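## Task

Move tube B, which has a blue cap and sits in rack RK at B4, fully down into bore D6 of mixer MX. Press the mixer's START key and keep the tube seated there until the green lamp on top of the mixer switches off. Do not grip or unseat anyone else's tubes; they must stay fully in their bores and wells. Every station must stay upright and level on the bench mat. Nothing may count as finished if it stays in place only because the robot holds it. At the end, release and pull the gripper away.

## Robot and tools

Robot: a single 7-joint Kinova Gen3 arm with a Robotiq 2F-85 parallel gripper and a wrist camera. There is only one arm, so each command carries one row for it. Other cameras: cam_head_left, cam_head_right, cam_high, cam_low, cam_wrist (all 504x504).

Scene frame: origin on the table top straight under the arm's base, +z up, +y to the left when facing along +x. The base may be slightly tilted. Gripper frame: fingers point along its +z; the pads close along its y. end_effector_position is the point midway between the pads when closed; closed fingertips reach about 19 mm past it, open ones about 6 mm. Closing also pushes the tips roughly 13 mm farther out, so leave that gap above surfaces. The reported hand position can be a little off, more so when reaching far.

Layout: rack RK is closest to the base. Behind it, left to right: mixer MX, magnet block MG, spectrophotometer SP, balance BAL, dry block DB. None is fastened. Looking at a station from its front, row A is nearest and column 1 is on the left. START sits on the mixer's sloped front face. Touching or bumping the mixer's shaking block during a run halts it and lights the red lamp; then press START again. START is ignored while a run is going.

A row is 9 numbers: x, y, z, qw, qx, qy, qz, position, speed. x, y, z are an absolute target for end_effector_position in metres, scene frame; qw..qz an absolute target orientation (w first), scene frame. Repeat the orientation you want in every row rather than copying a possibly drifted one from the result. position and speed lie in [-1, 1]: position +1 = fully open (85 mm), 0 about 41 mm, about -0.8 pads touch, -1 closes until blocked (grips at roughly 190-235 N per pad). speed sets finger gap rate: about 20 mm/s at -1, 85 at 0, 150 at +1. Each control step, the commanded pose is limited to within 70 mm and 16 degrees of the measured pose; if both can't be met, position wins.

execute_actions, argument actions (a list of at most one item) and optional pictures (boolean). Empty list: just returns state. Action: {"rows": [[9 numbers], ...], "steps": n}, up to 15 rows and n up to 15 control steps of 1/30 s; each row is one step and the last row repeats to fill. Wait: {"steps": n} with n up to 300, counted from the previous result, so reply time is included. A target more than 0.6 m from the last reported position along any gripper axis is refused and nothing is sent. After an action the arm continues only to the last clipped pose, so long moves need follow-up commands.

move, arguments target (one 9-number row as above, absolute pose) and speed (m/s, 0.002 to 0.5, default 0.25; turn rate capped at twice that in rad/s). Drives a straight path lasting 0.5 to 10 s; longer ones stop short. It does not avoid obstacles, and the arm can lag, stray or overshoot the speed. Finger values are applied at the start. Faster contact and targets deeper past contact press harder.

wait, argument seconds (0 to 10): lets time pass with no new command.
zoom_image, arguments camera (one of the names above) and region [x0, y0, x1, y1] in pixels from the top-left, at most 504 by 504.
read_manual, optional section ("licences"): licence text only.
finished_scene, argument scene: the number of the current scene; ends and grades it, cannot be undone. The goal must hold after release.

Results: state line with end_effector_position and end_effector_quat_wxyz, joint positions and torques, and position_measured_pct (about 50 - 50 x finger position; 0 open). Fingers stopping below about 90 means something is held or blocking; about 90 or a bit more means pads met. Fingers hold until the position number changes by 0.01 or more, and reclose on their own if the object slips or is lost. To release, command a position wider than the object; for a gentle grip, open first then close to slightly narrower than the object. move adds a line: done (at rest near target), off_target, moving, held or fault, plus limits (paced = pose clipped; held = clearance check blocked steps, after which the arm may jump faster) and distance to target. "pose unreachable" and HELD mean the clearance check altered or blocked what was sent; the mount under the base counts as arm. "Hand target" shows where the controller is heading.

Cautions: a joint torque reaching its load limit (48.6 N m for the first four joints, 30.6 for the last three, held weight included) stops the arm for 10 s. Holding loads heats motors; MOTOR HOT from 60 °C, and at 75 °C an OVER-TEMPERATURE FAULT lets the arm sink. Loose objects may get nudged occasionally. Never knock or drop anything off the table, avoid slams, slips and hard pushes, push each placed tube to the bottom, and keep stations level.

Each tool is called after "Request:" in YAML: its name, and indented under it one key for each argument.

## Session

Request:
execute_actions:
  actions: []

Scene clock: 0.00 s of 9600.00 s.
end_effector_position=(+0.0844, -0.3862, +0.2402) position_measured_pct=0.0 end_effector_quat_wxyz=(+0.246, -0.186, +0.863, +0.401)
Joint positions: [ 1.788  1.076 -0.515  1.089 -0.06   1.893  3.289]
Joint velocities: [ 0.     0.    -0.    -0.001  0.     0.     0.   ]
Joint torques (N m, as the joint torque sensors report them, + toward a larger angle): no reading
Hand target: +0.084, -0.386, +0.240; +0.246, -0.186, +0.863, +0.401

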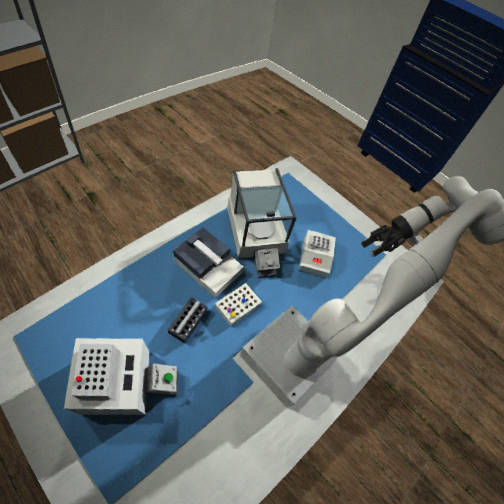

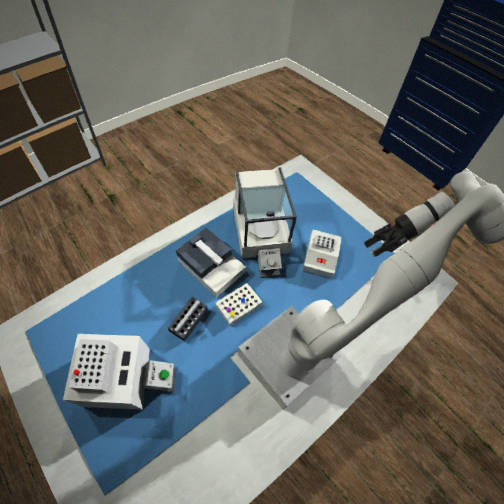

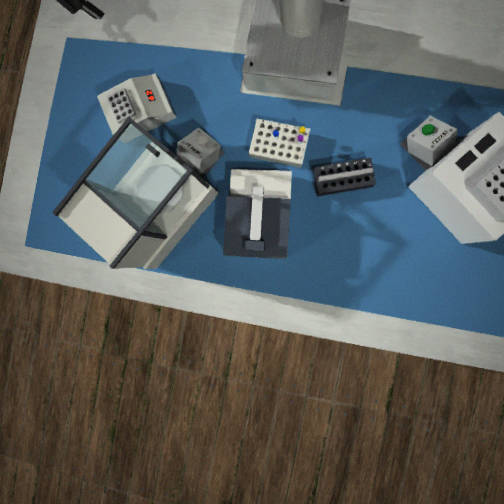

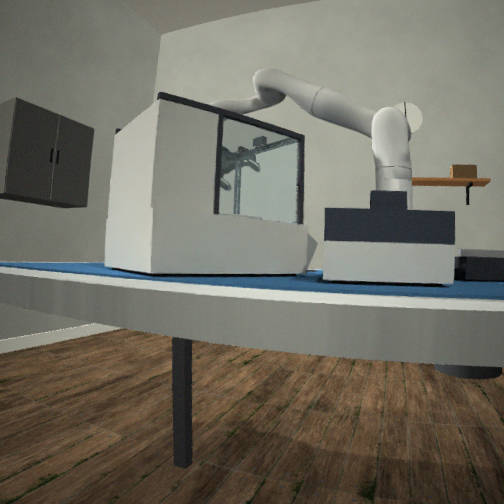

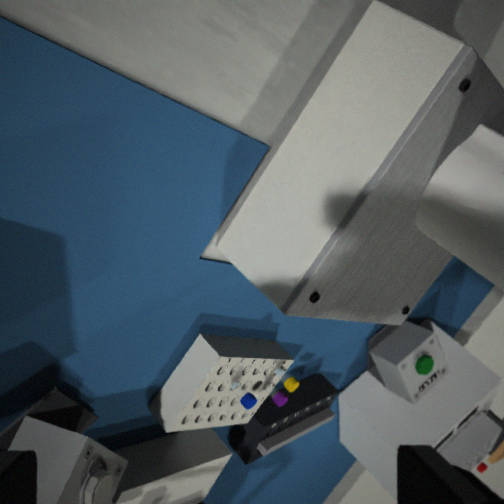

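Request:
zoom_image:
  camera: "cam_high"
  region: [230, 100, 330, 180]

Request:
zoom_image:
  camera: "cam_head_left"
  region: [50, 330, 190, 430]

Region (230, 100, 330, 180) of cam_high's 504x504 image, scaled by 5.040, with more detail than that image has; it fills the top 403 rows of this view, and the rest is white.

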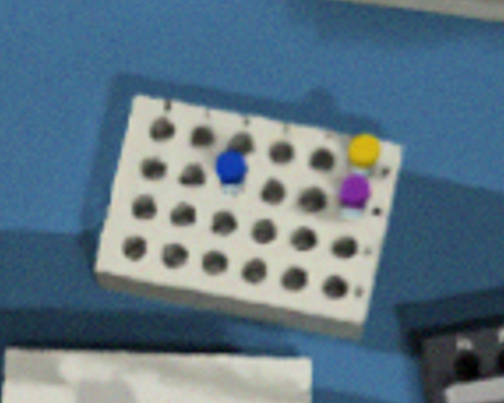

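Region (50, 330, 190, 430) of cam_head_left's 504x504 image, scaled by 3.600, with more detail than that image has; it fills the top 360 rows of this view, and the rest is white.

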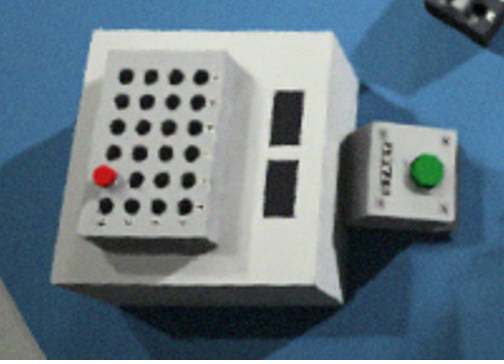

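Request:
move:
  target: [0.25, 0.0, 0.30, 0, 1, 0, 0, 1, 0]
  speed: 0.3

Scene clock: 16.10 s of 9600.00 s.
end_effector_position=(+0.2512, +0.0000, +0.3005) position_measured_pct=0.0 end_effector_quat_wxyz=(-0.001, +1.000, +0.001, +0.002)
Joint positions: [ 1.435  0.261 -1.721  2.169  0.311  1.033  4.227]
Joint velocities: [ 0.006 -0.004 -0.008  0.003  0.002 -0.003 -0.001]
Joint torques (N m, as the joint torque sensors report them, + toward a larger angle): [-0.56 -2.38 -1.62 -7.1   0.14 -0.58  0.32]
Hand target: +0.251, -0.000, +0.300; -0.000, +1.000, +0.001, +0.003
Off the commanded pose: 0.001 m, 0 deg.
move: done

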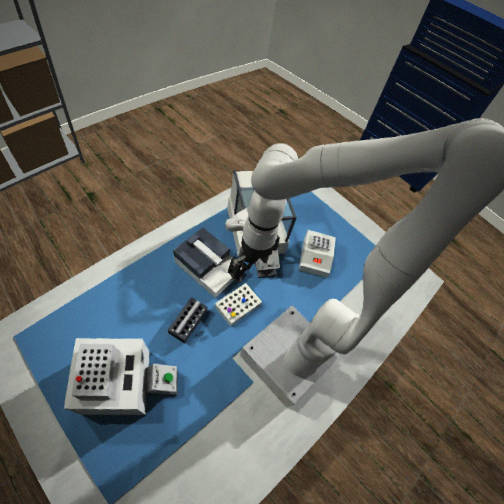

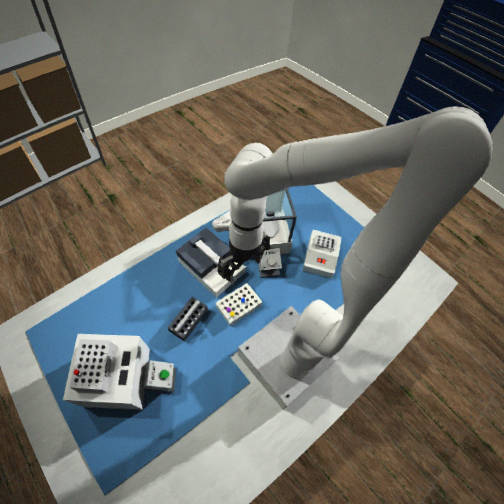

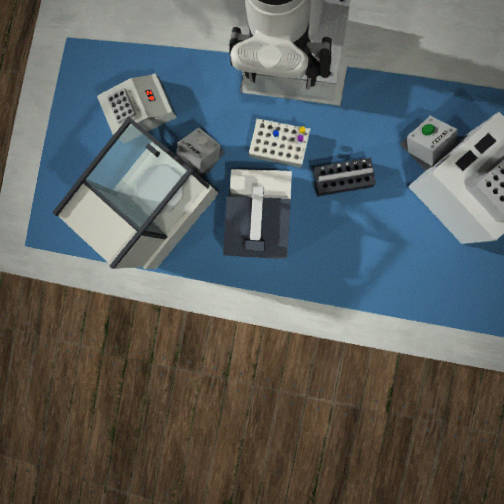

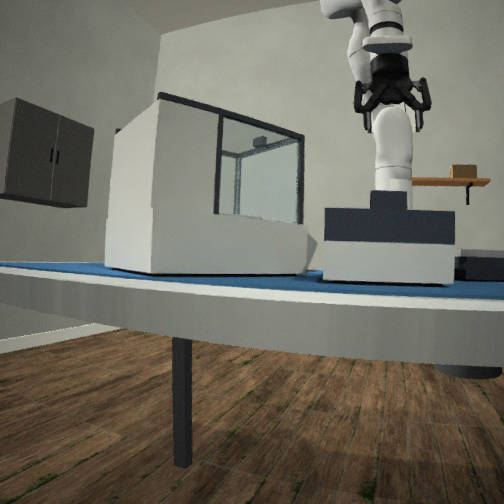

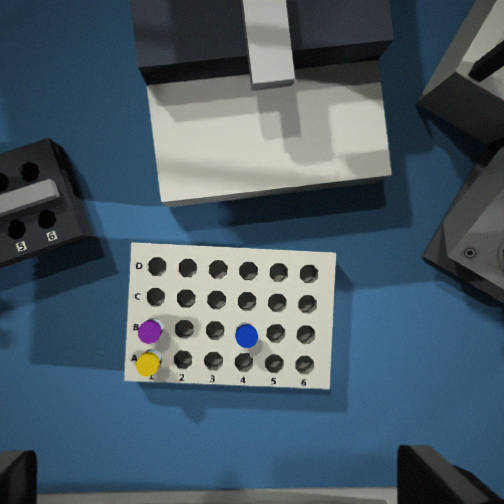

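Request:
move:
  target: [0.257, 0.003, 0.17, 0, 1, 0, 0, 0.0, 0]
  speed: 0.2

Scene clock: 22.63 s of 9600.00 s.
end_effector_position=(+0.2571, +0.0031, +0.1703) position_measured_pct=49.6 end_effector_quat_wxyz=(-0.001, +1.000, -0.001, +0.000)
Joint positions: [ 0.753  0.518 -1.099  2.39   0.804  0.668  3.707]
Joint velocities: [-0.023  0.005  0.002  0.     0.009  0.001 -0.013]
Joint torques (N m, as the joint torque sensors report them, + toward a larger angle): [-0.4  -8.97 -2.66 -4.12 -0.33 -0.12  0.04]
Hand target: +0.257, +0.004, +0.170; -0.001, +1.000, +0.000, +0.000
Off the commanded pose: 0.000 m, 0 deg.
move: done

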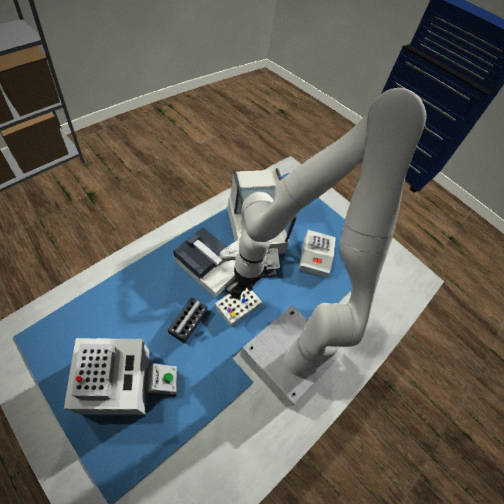

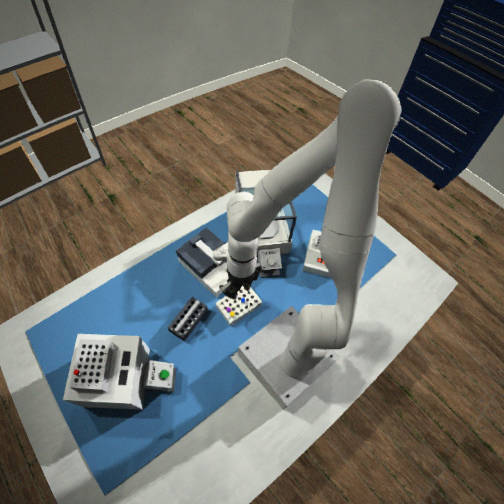

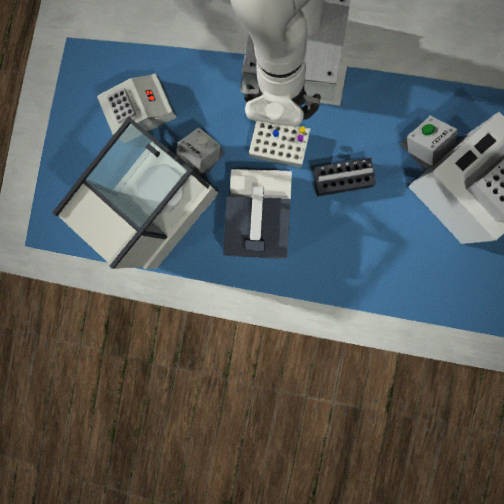

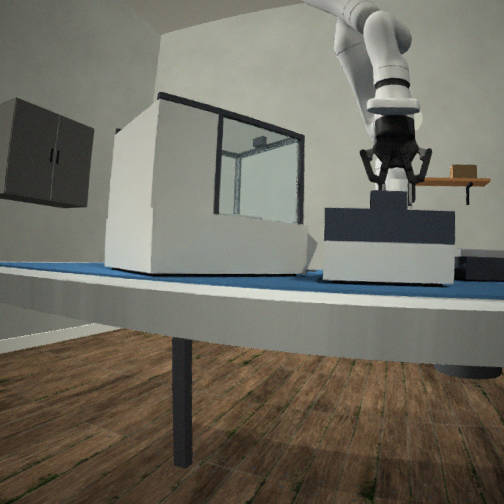

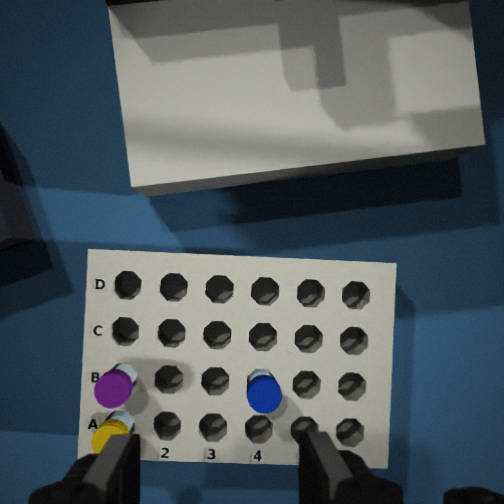

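Request:
move:
  target: [0.261, -0.009, 0.135, 0, 1, 0, 0, 0.0, 0]
  speed: 0.1

Scene clock: 34.40 s of 9600.00 s.
end_effector_position=(+0.2610, -0.0091, +0.1352) position_measured_pct=49.6 end_effector_quat_wxyz=(-0.000, +1.000, -0.000, -0.000)
Joint positions: [ 0.67   0.608 -0.952  2.418  1.011  0.591  3.568]
Joint velocities: [-0.01   0.005  0.005  0.003  0.011 -0.004 -0.015]
Joint torques (N m, as the joint torque sensors report them, + toward a larger angle): [ -0.48 -10.4   -1.38  -2.87   0.02  -0.27   0.17]
Hand target: +0.261, -0.009, +0.135; -0.000, +1.000, +0.000, -0.000
Off the commanded pose: 0.000 m, 0 deg.
move: done

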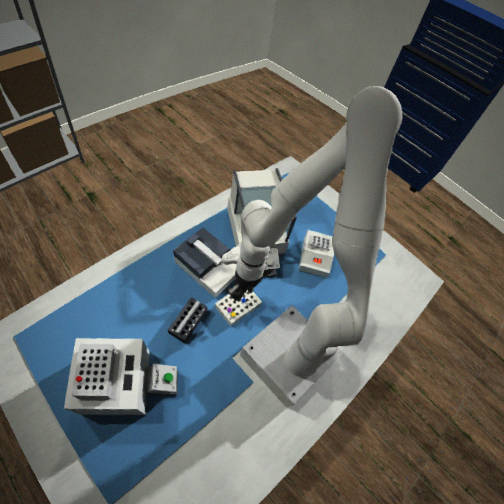

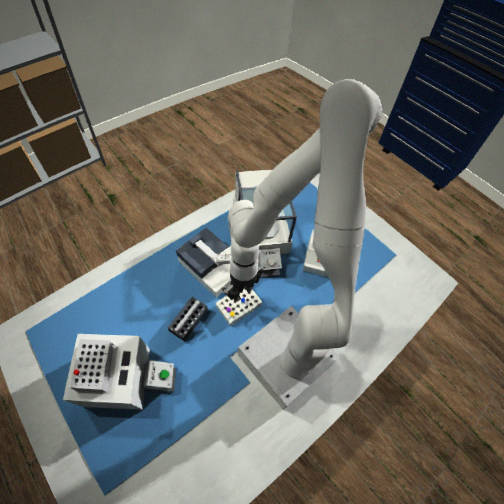

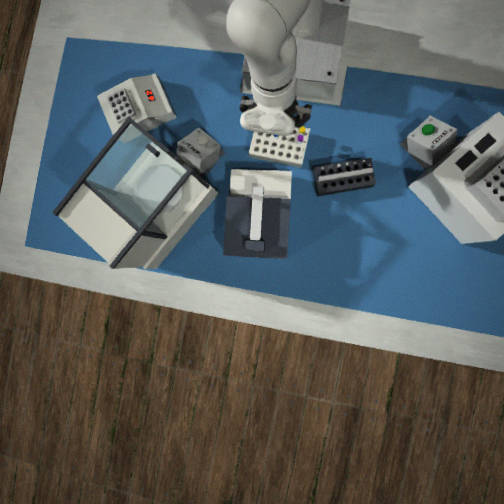

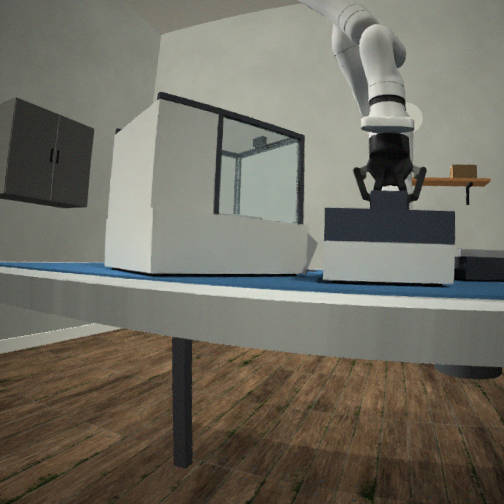

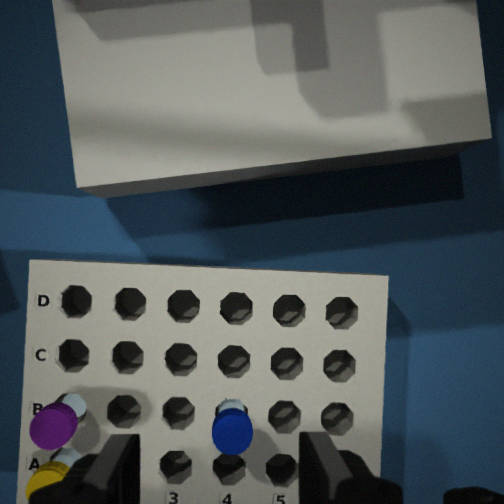

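Request:
move:
  target: [0.261, -0.012, 0.09, 0, 1, 0, 0, 0.0, 0]
  speed: 0.05

Scene clock: 38.10 s of 9600.00 s.
end_effector_position=(+0.2610, -0.0120, +0.0902) position_measured_pct=49.6 end_effector_quat_wxyz=(-0.000, +1.000, -0.000, -0.000)
Joint positions: [ 0.552  0.733 -0.788  2.45   1.342  0.516  3.28 ]
Joint velocities: [-0.008  0.007  0.003  0.005  0.02  -0.002 -0.021]
Joint torques (N m, as the joint torque sensors report them, + toward a larger angle): [ -0.76 -12.62  -2.29  -0.96   0.16  -0.2    0.17]
Hand target: +0.261, -0.012, +0.090; -0.000, +1.000, +0.000, -0.000
Off the commanded pose: 0.000 m, 0 deg.
move: done

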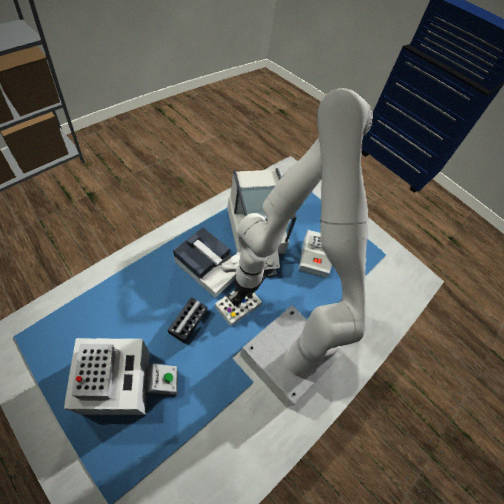

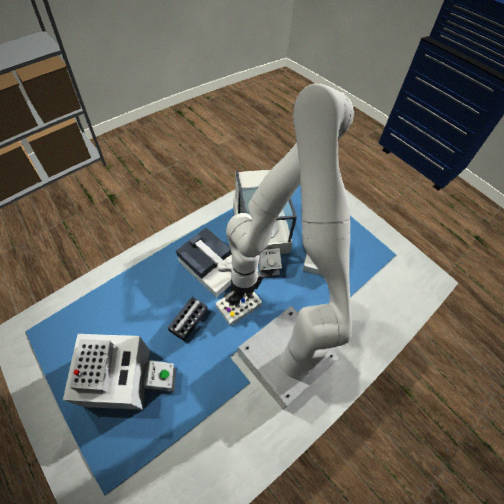

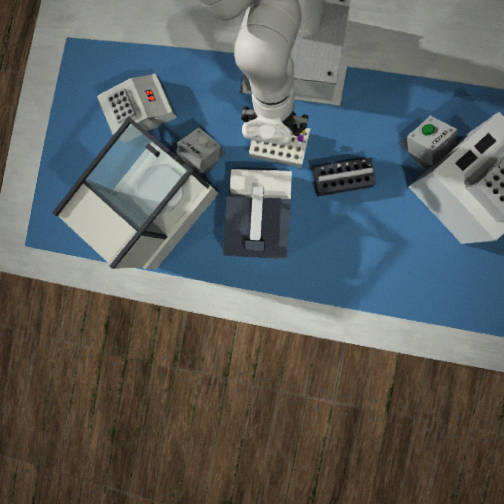

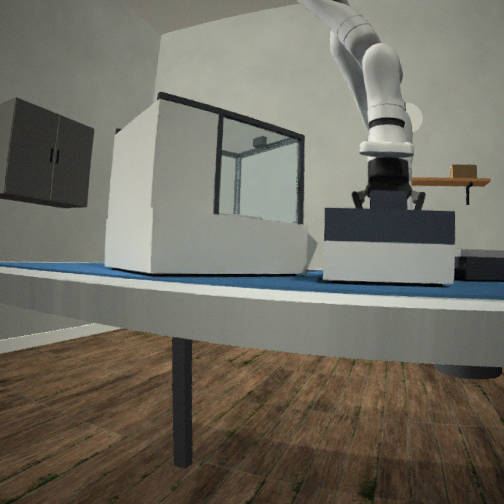

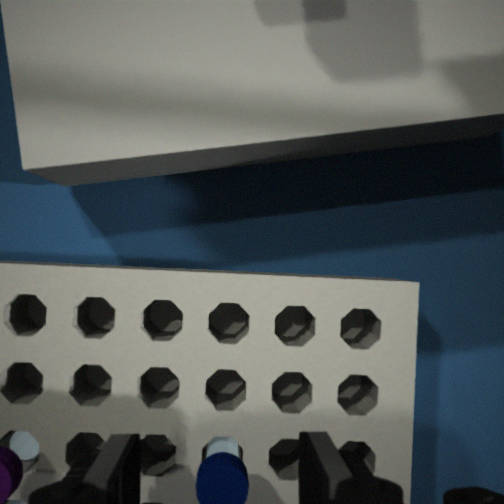

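Request:
execute_actions:
  actions:
    - {"rows": [[0.261, -0.012, 0.09, 0, 1, 0, 0, -1, 0]], "steps": 15}
  pictures: false

Scene clock: 41.30 s of 9600.00 s.
end_effector_position=(+0.2611, -0.0120, +0.0902) position_measured_pct=83.7 end_effector_quat_wxyz=(+0.000, +1.000, +0.000, +0.000)
Joint positions: [ 0.551  0.733 -0.787  2.451  1.345  0.517  3.276]
Joint velocities: [ 0.    -0.006 -0.004  0.001 -0.002  0.001 -0.   ]
Joint torques (N m, as the joint torque sensors report them, + toward a larger angle): [ -0.23 -11.23  -1.99  -1.43   0.21  -0.35   0.24]
Hand target: +0.261, -0.012, +0.090; -0.000, +1.000, +0.000, -0.000
Off the commanded pose: 0.000 m, 0 deg.
Steps of this call (steps 1 to 81: nothing new was sent; steps 82 to 96: all 15 steps of this action). Readings (end_effector_position | what the end effector reports):
82: (+0.2609, -0.0118, +0.0900) | position_measured_pct=49.6
83: (+0.2609, -0.0118, +0.0900) | position_measured_pct=50.4
85: (+0.2610, -0.0119, +0.0900) | position_measured_pct=54.8
89: (+0.2610, -0.0120, +0.0900) | position_measured_pct=65.9
96: the state above

Request:
move:
  target: [0.261, -0.012, 0.22, 0, 1, 0, 0, -1, 0]
  speed: 0.1

Scene clock: 44.40 s of 9600.00 s.
end_effector_position=(+0.2612, -0.0124, +0.2197) position_measured_pct=84.9 end_effector_quat_wxyz=(+0.001, +1.000, +0.000, +0.000)
Joint positions: [ 0.966  0.388 -1.239  2.302  0.545  0.788  4.026]
Joint velocities: [ 0.015 -0.005 -0.002 -0.001 -0.006  0.001  0.006]
Joint torques (N m, as the joint torque sensors report them, + toward a larger angle): [-0.13 -7.36 -1.65 -5.92  0.01 -0.13  0.14]
Hand target: +0.261, -0.013, +0.220; +0.001, +1.000, -0.000, +0.000
Off the commanded pose: 0.000 m, 0 deg.
move: done

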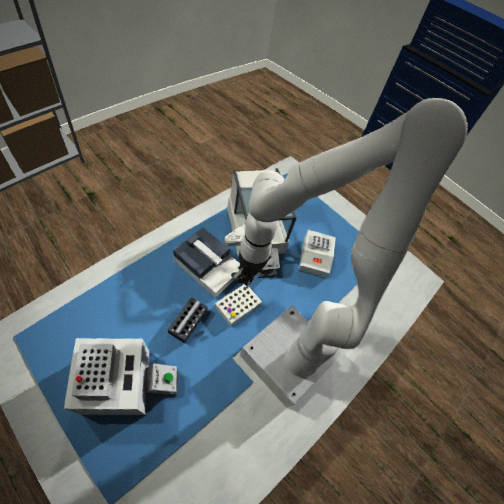

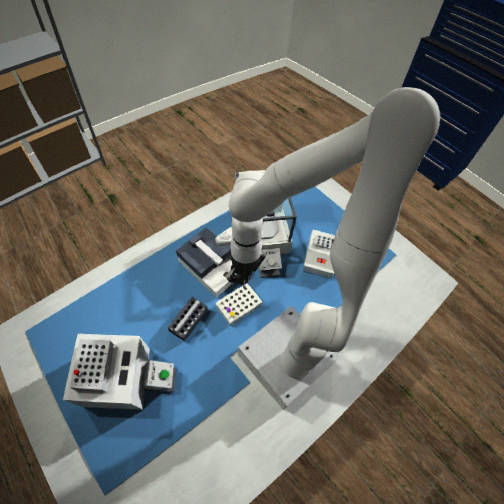

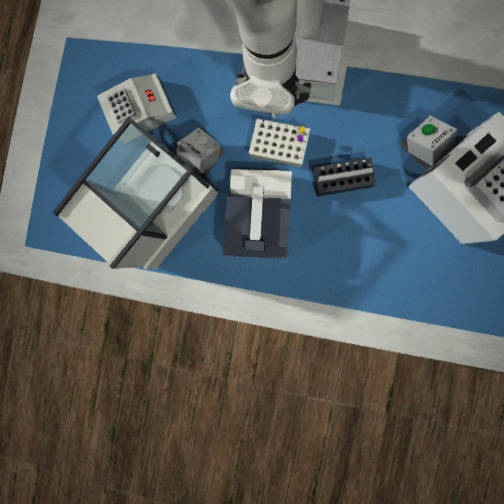

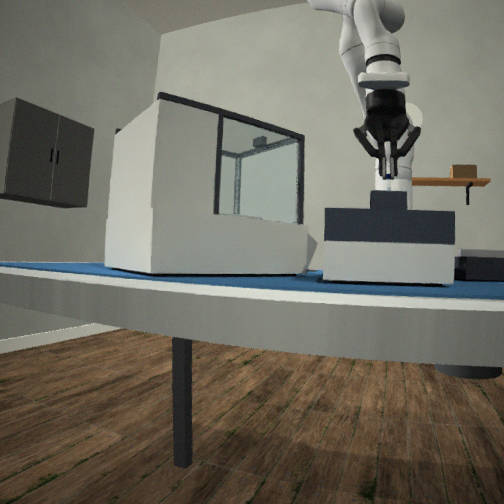

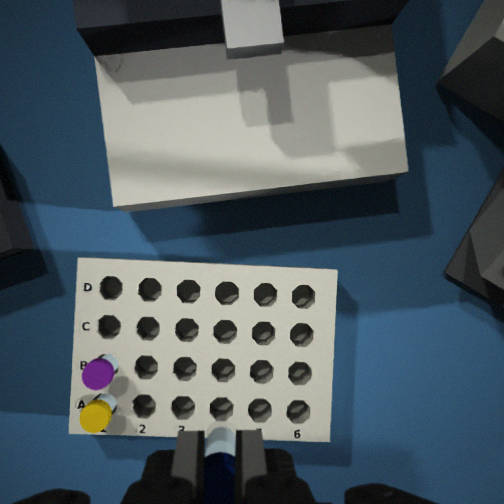

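Request:
move:
  target: [0.28, 0.42, 0.36, 0, 1, 0, 0, -1, 0]
  speed: 0.25

Scene clock: 52.70 s of 9600.00 s.
end_effector_position=(+0.2801, +0.4205, +0.3604) position_measured_pct=84.9 end_effector_quat_wxyz=(-0.002, +1.000, -0.001, +0.000)
Joint positions: [-0.457  0.679 -1.053  1.274  0.579  1.506  3.236]
Joint velocities: [-0.006  0.004  0.    -0.005 -0.     0.002  0.   ]
Joint torques (N m, as the joint torque sensors report them, + toward a larger angle): [ -0.2  -18.05  -3.85  -6.76   0.21  -0.09   0.06]
Hand target: +0.280, +0.421, +0.360; -0.002, +1.000, -0.001, +0.000
Off the commanded pose: 0.001 m, 0 deg.
move: done

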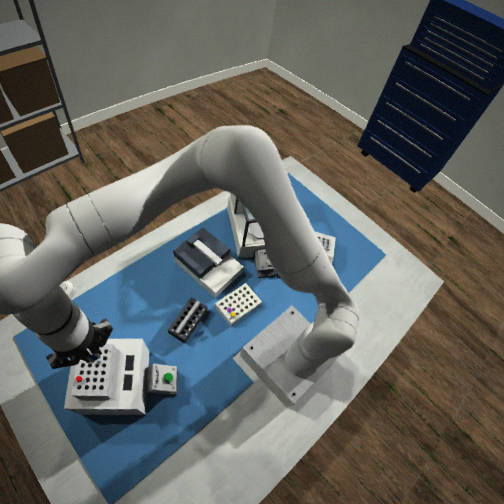

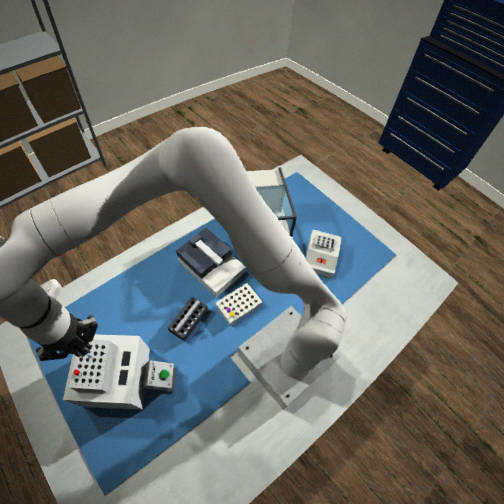

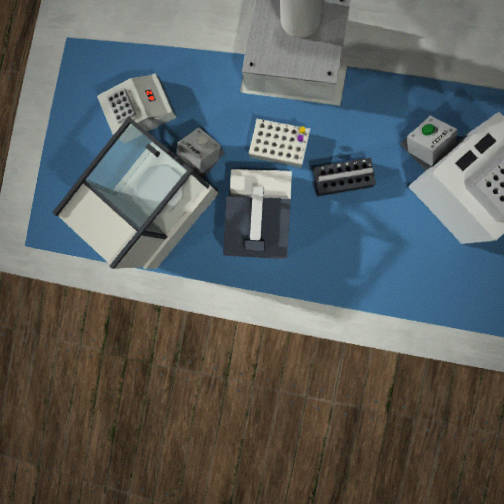

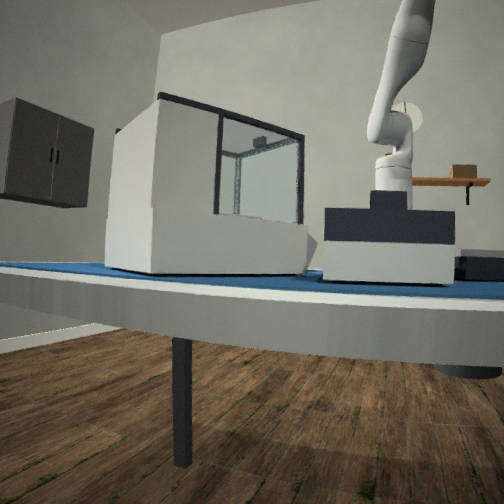

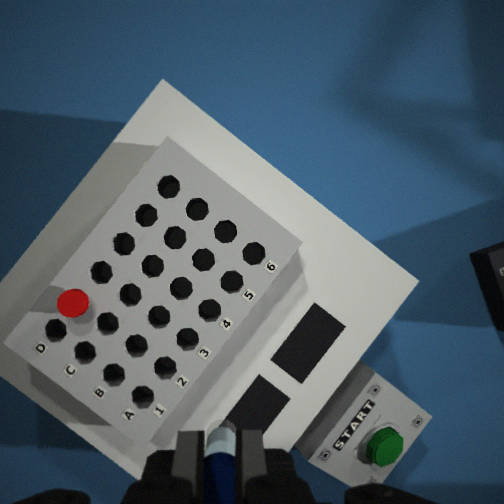

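Request:
move:
  target: [0.37, 0.455, 0.31, 0, 1, 0, 0, -1, 0]
  speed: 0.15

Scene clock: 60.00 s of 9600.00 s.
end_effector_position=(+0.3702, +0.4547, +0.3104) position_measured_pct=84.9 end_effector_quat_wxyz=(+0.000, +1.000, -0.000, +0.000)
Joint positions: [-0.511  0.879 -0.968  1.02   0.69   1.541  3.389]
Joint velocities: [-0.005  0.007  0.    -0.004  0.001  0.002  0.002]
Joint torques (N m, as the joint torque sensors report them, + toward a larger angle): [ -0.37 -22.28  -3.99  -6.76   0.    -0.26   0.71]
Hand target: +0.370, +0.455, +0.310; +0.000, +1.000, -0.000, +0.000
Off the commanded pose: 0.001 m, 0 deg.
move: done

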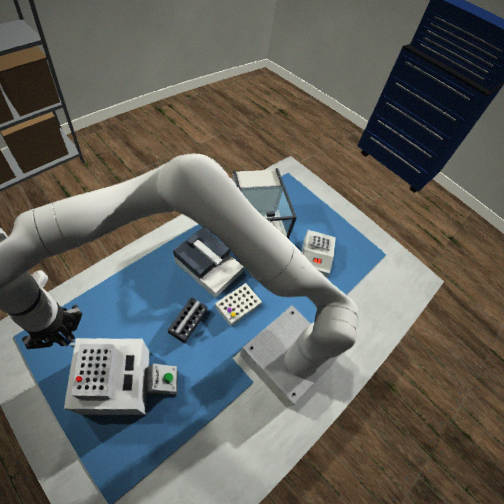

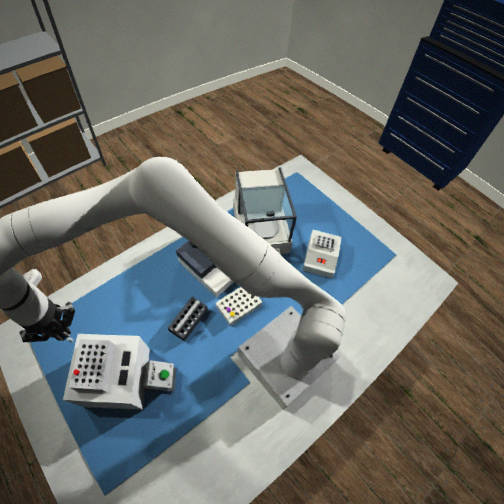

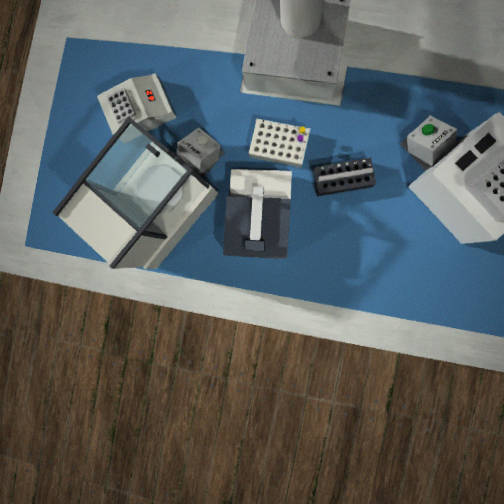

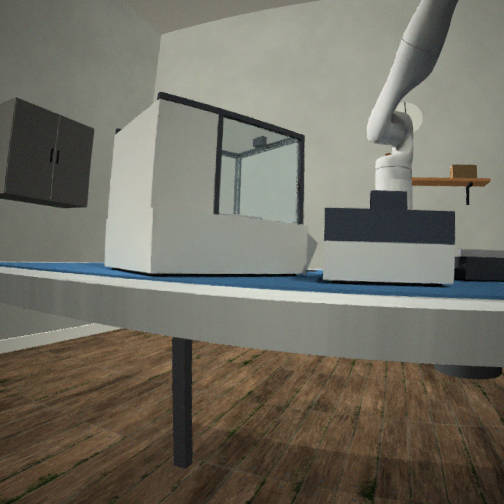

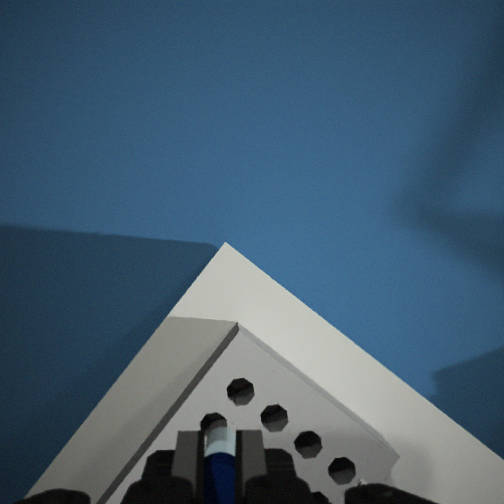

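Request:
move:
  target: [0.358, 0.4525, 0.26, 0, 1, 0, 0, -1, 0]
  speed: 0.08

Scene clock: 65.43 s of 9600.00 s.
end_effector_position=(+0.3580, +0.4526, +0.2601) position_measured_pct=84.9 end_effector_quat_wxyz=(-0.000, +1.000, +0.000, -0.000)
Joint positions: [-0.49   0.906 -0.96   1.162  0.714  1.409  3.323]
Joint velocities: [ 0.002  0.001 -0.     0.003  0.001 -0.004 -0.001]
Joint torques (N m, as the joint torque sensors report them, + toward a larger angle): [ -0.24 -22.11  -4.45  -6.52  -0.35  -0.28   0.28]
Hand target: +0.358, +0.453, +0.260; -0.000, +1.000, +0.000, -0.000
Off the commanded pose: 0.000 m, 0 deg.
move: done

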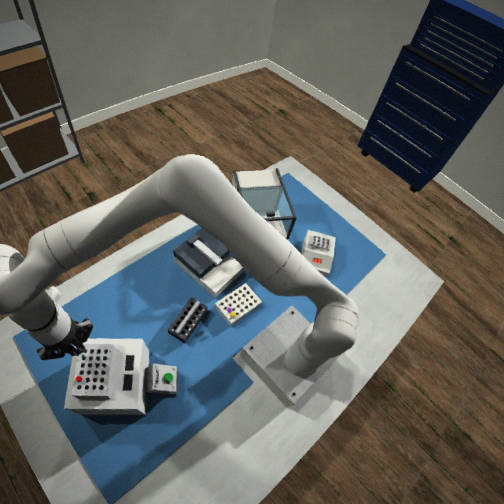

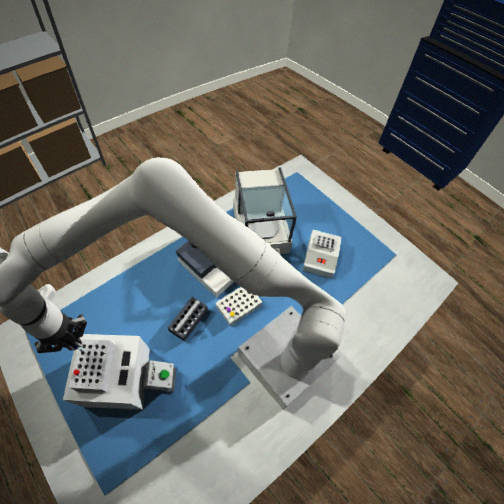

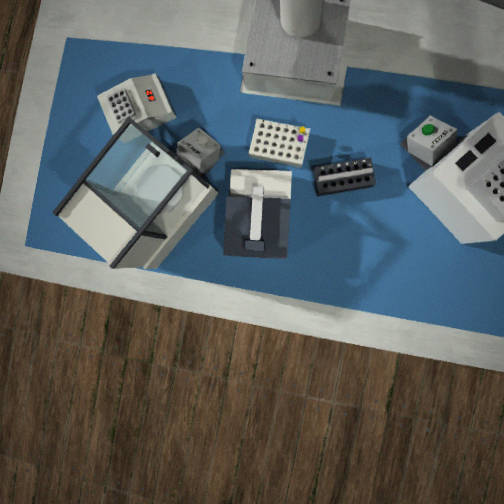

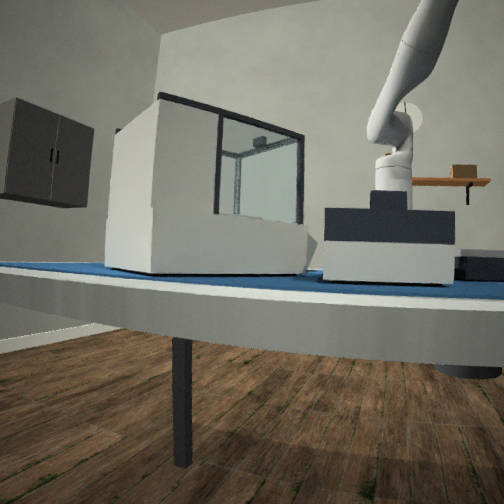

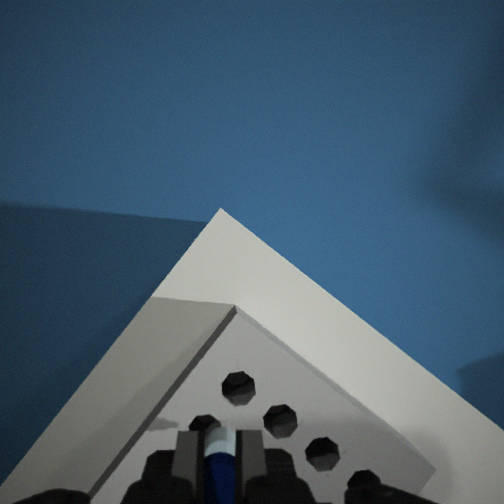

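Request:
move:
  target: [0.358, 0.4505, 0.20, 0, 1, 0, 0, -1, 0]
  speed: 0.04

Scene clock: 70.27 s of 9600.00 s.
end_effector_position=(+0.3741, +0.4599, +0.2325) position_measured_pct=84.9 end_effector_quat_wxyz=(-0.024, +0.999, -0.007, +0.026)
Joint positions: [-0.467  0.928 -0.957  1.231  0.785  1.288  3.272]
Joint velocities: [ 0.004  0.006 -0.012 -0.005  0.01   0.006 -0.002]
Joint torques (N m, as the joint torque sensors report them, + toward a larger angle): [-5.35 14.01  2.76 12.18 -5.44  1.66  0.21]
Hand target: +0.358, +0.450, +0.202; -0.000, +1.000, +0.000, -0.000
Off the commanded pose: 0.037 m, 4 deg.
move: off_target

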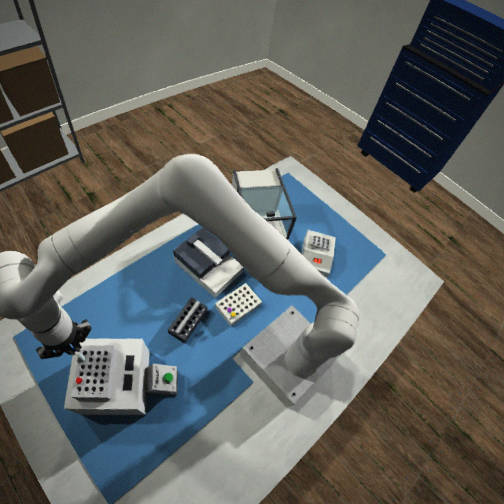

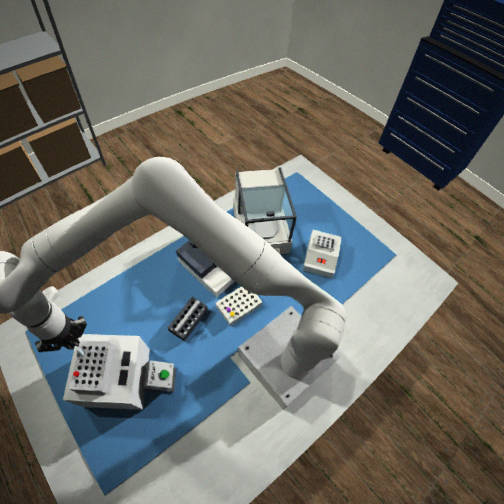

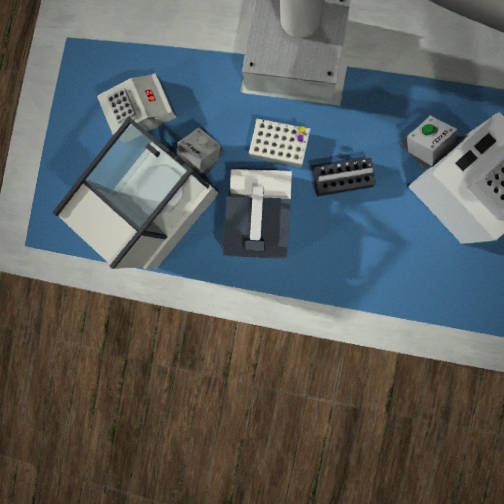

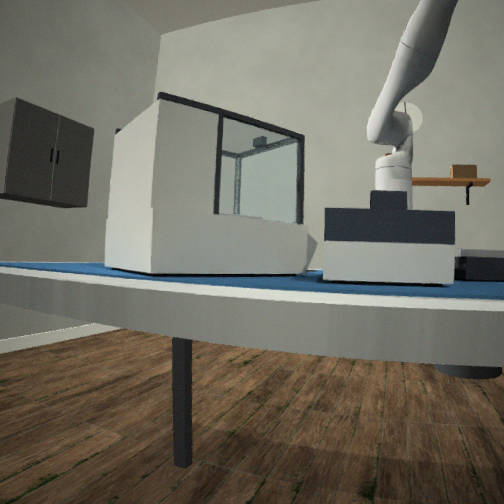

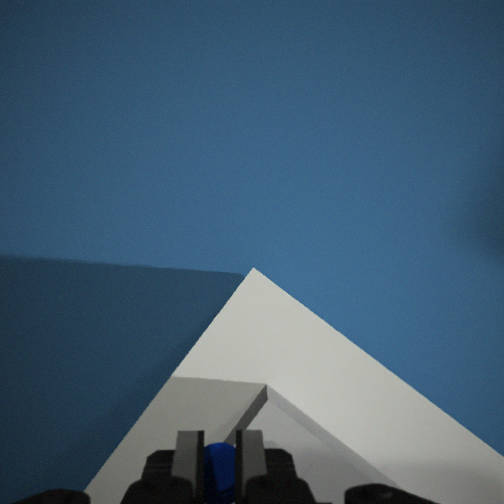

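Blocked on the block top; backing off.

Request:
move:
  target: [0.358, 0.4505, 0.27, 0, 1, 0, 0, -1, 0]
  speed: 0.06

Scene clock: 72.63 s of 9600.00 s.
end_effector_position=(+0.3581, +0.4504, +0.2698) position_measured_pct=84.9 end_effector_quat_wxyz=(-0.000, +1.000, -0.000, +0.000)
Joint positions: [-0.482  0.899 -0.98   1.153  0.718  1.432  3.323]
Joint velocities: [-0.001 -0.001 -0.001 -0.004 -0.001  0.006  0.001]
Joint torques (N m, as the joint torque sensors report them, + toward a larger angle): [ -0.43 -21.74  -4.73  -6.63  -0.16  -0.27   0.2 ]
Hand target: +0.358, +0.450, +0.270; +0.000, +1.000, -0.000, +0.000
Off the commanded pose: 0.000 m, 0 deg.
move: done

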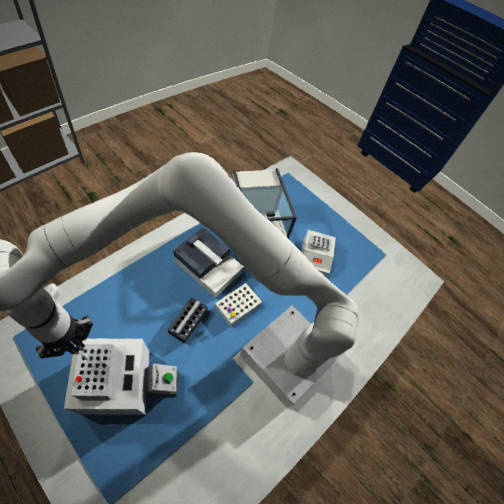

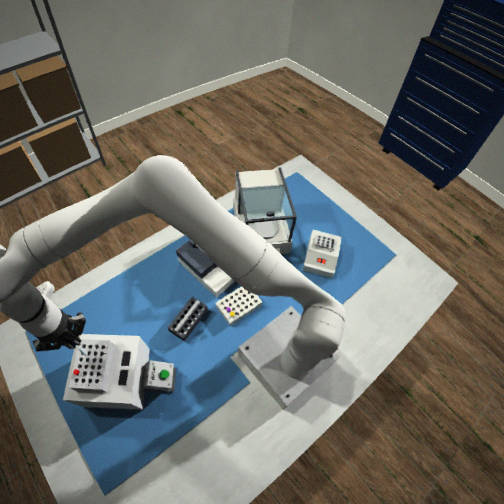

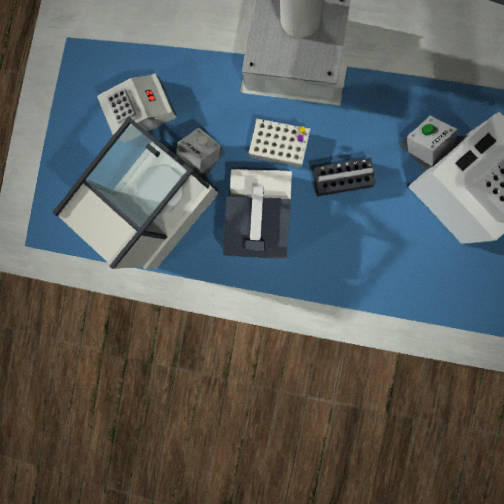

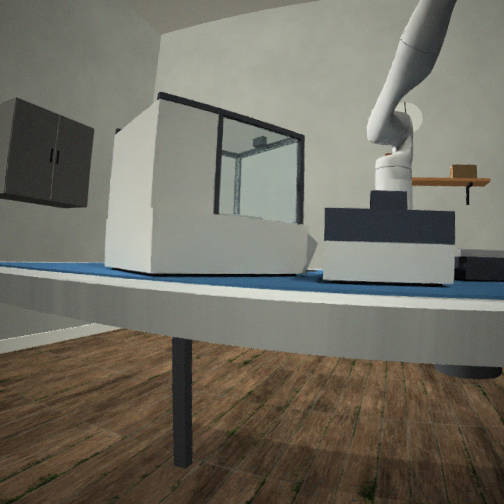

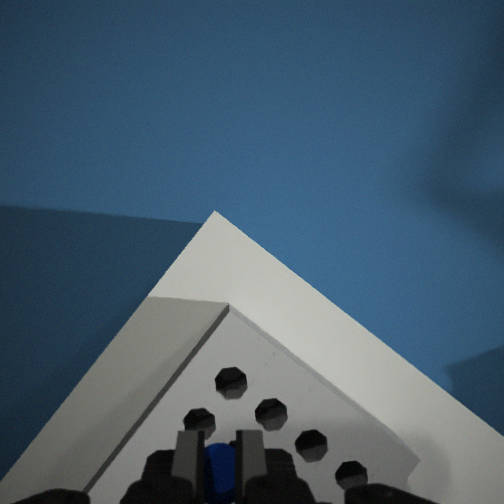

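Request:
zoom_image:
  camera: "cam_head_left"
  region: [30, 300, 160, 400]

Region (30, 300, 160, 400) of cam_head_left's 504x504 image, scaled by 3.877, with more detail than that image has; it fills the top 388 rows of this view, and the rest is white.

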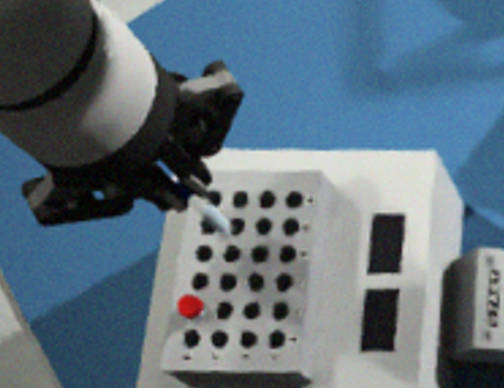

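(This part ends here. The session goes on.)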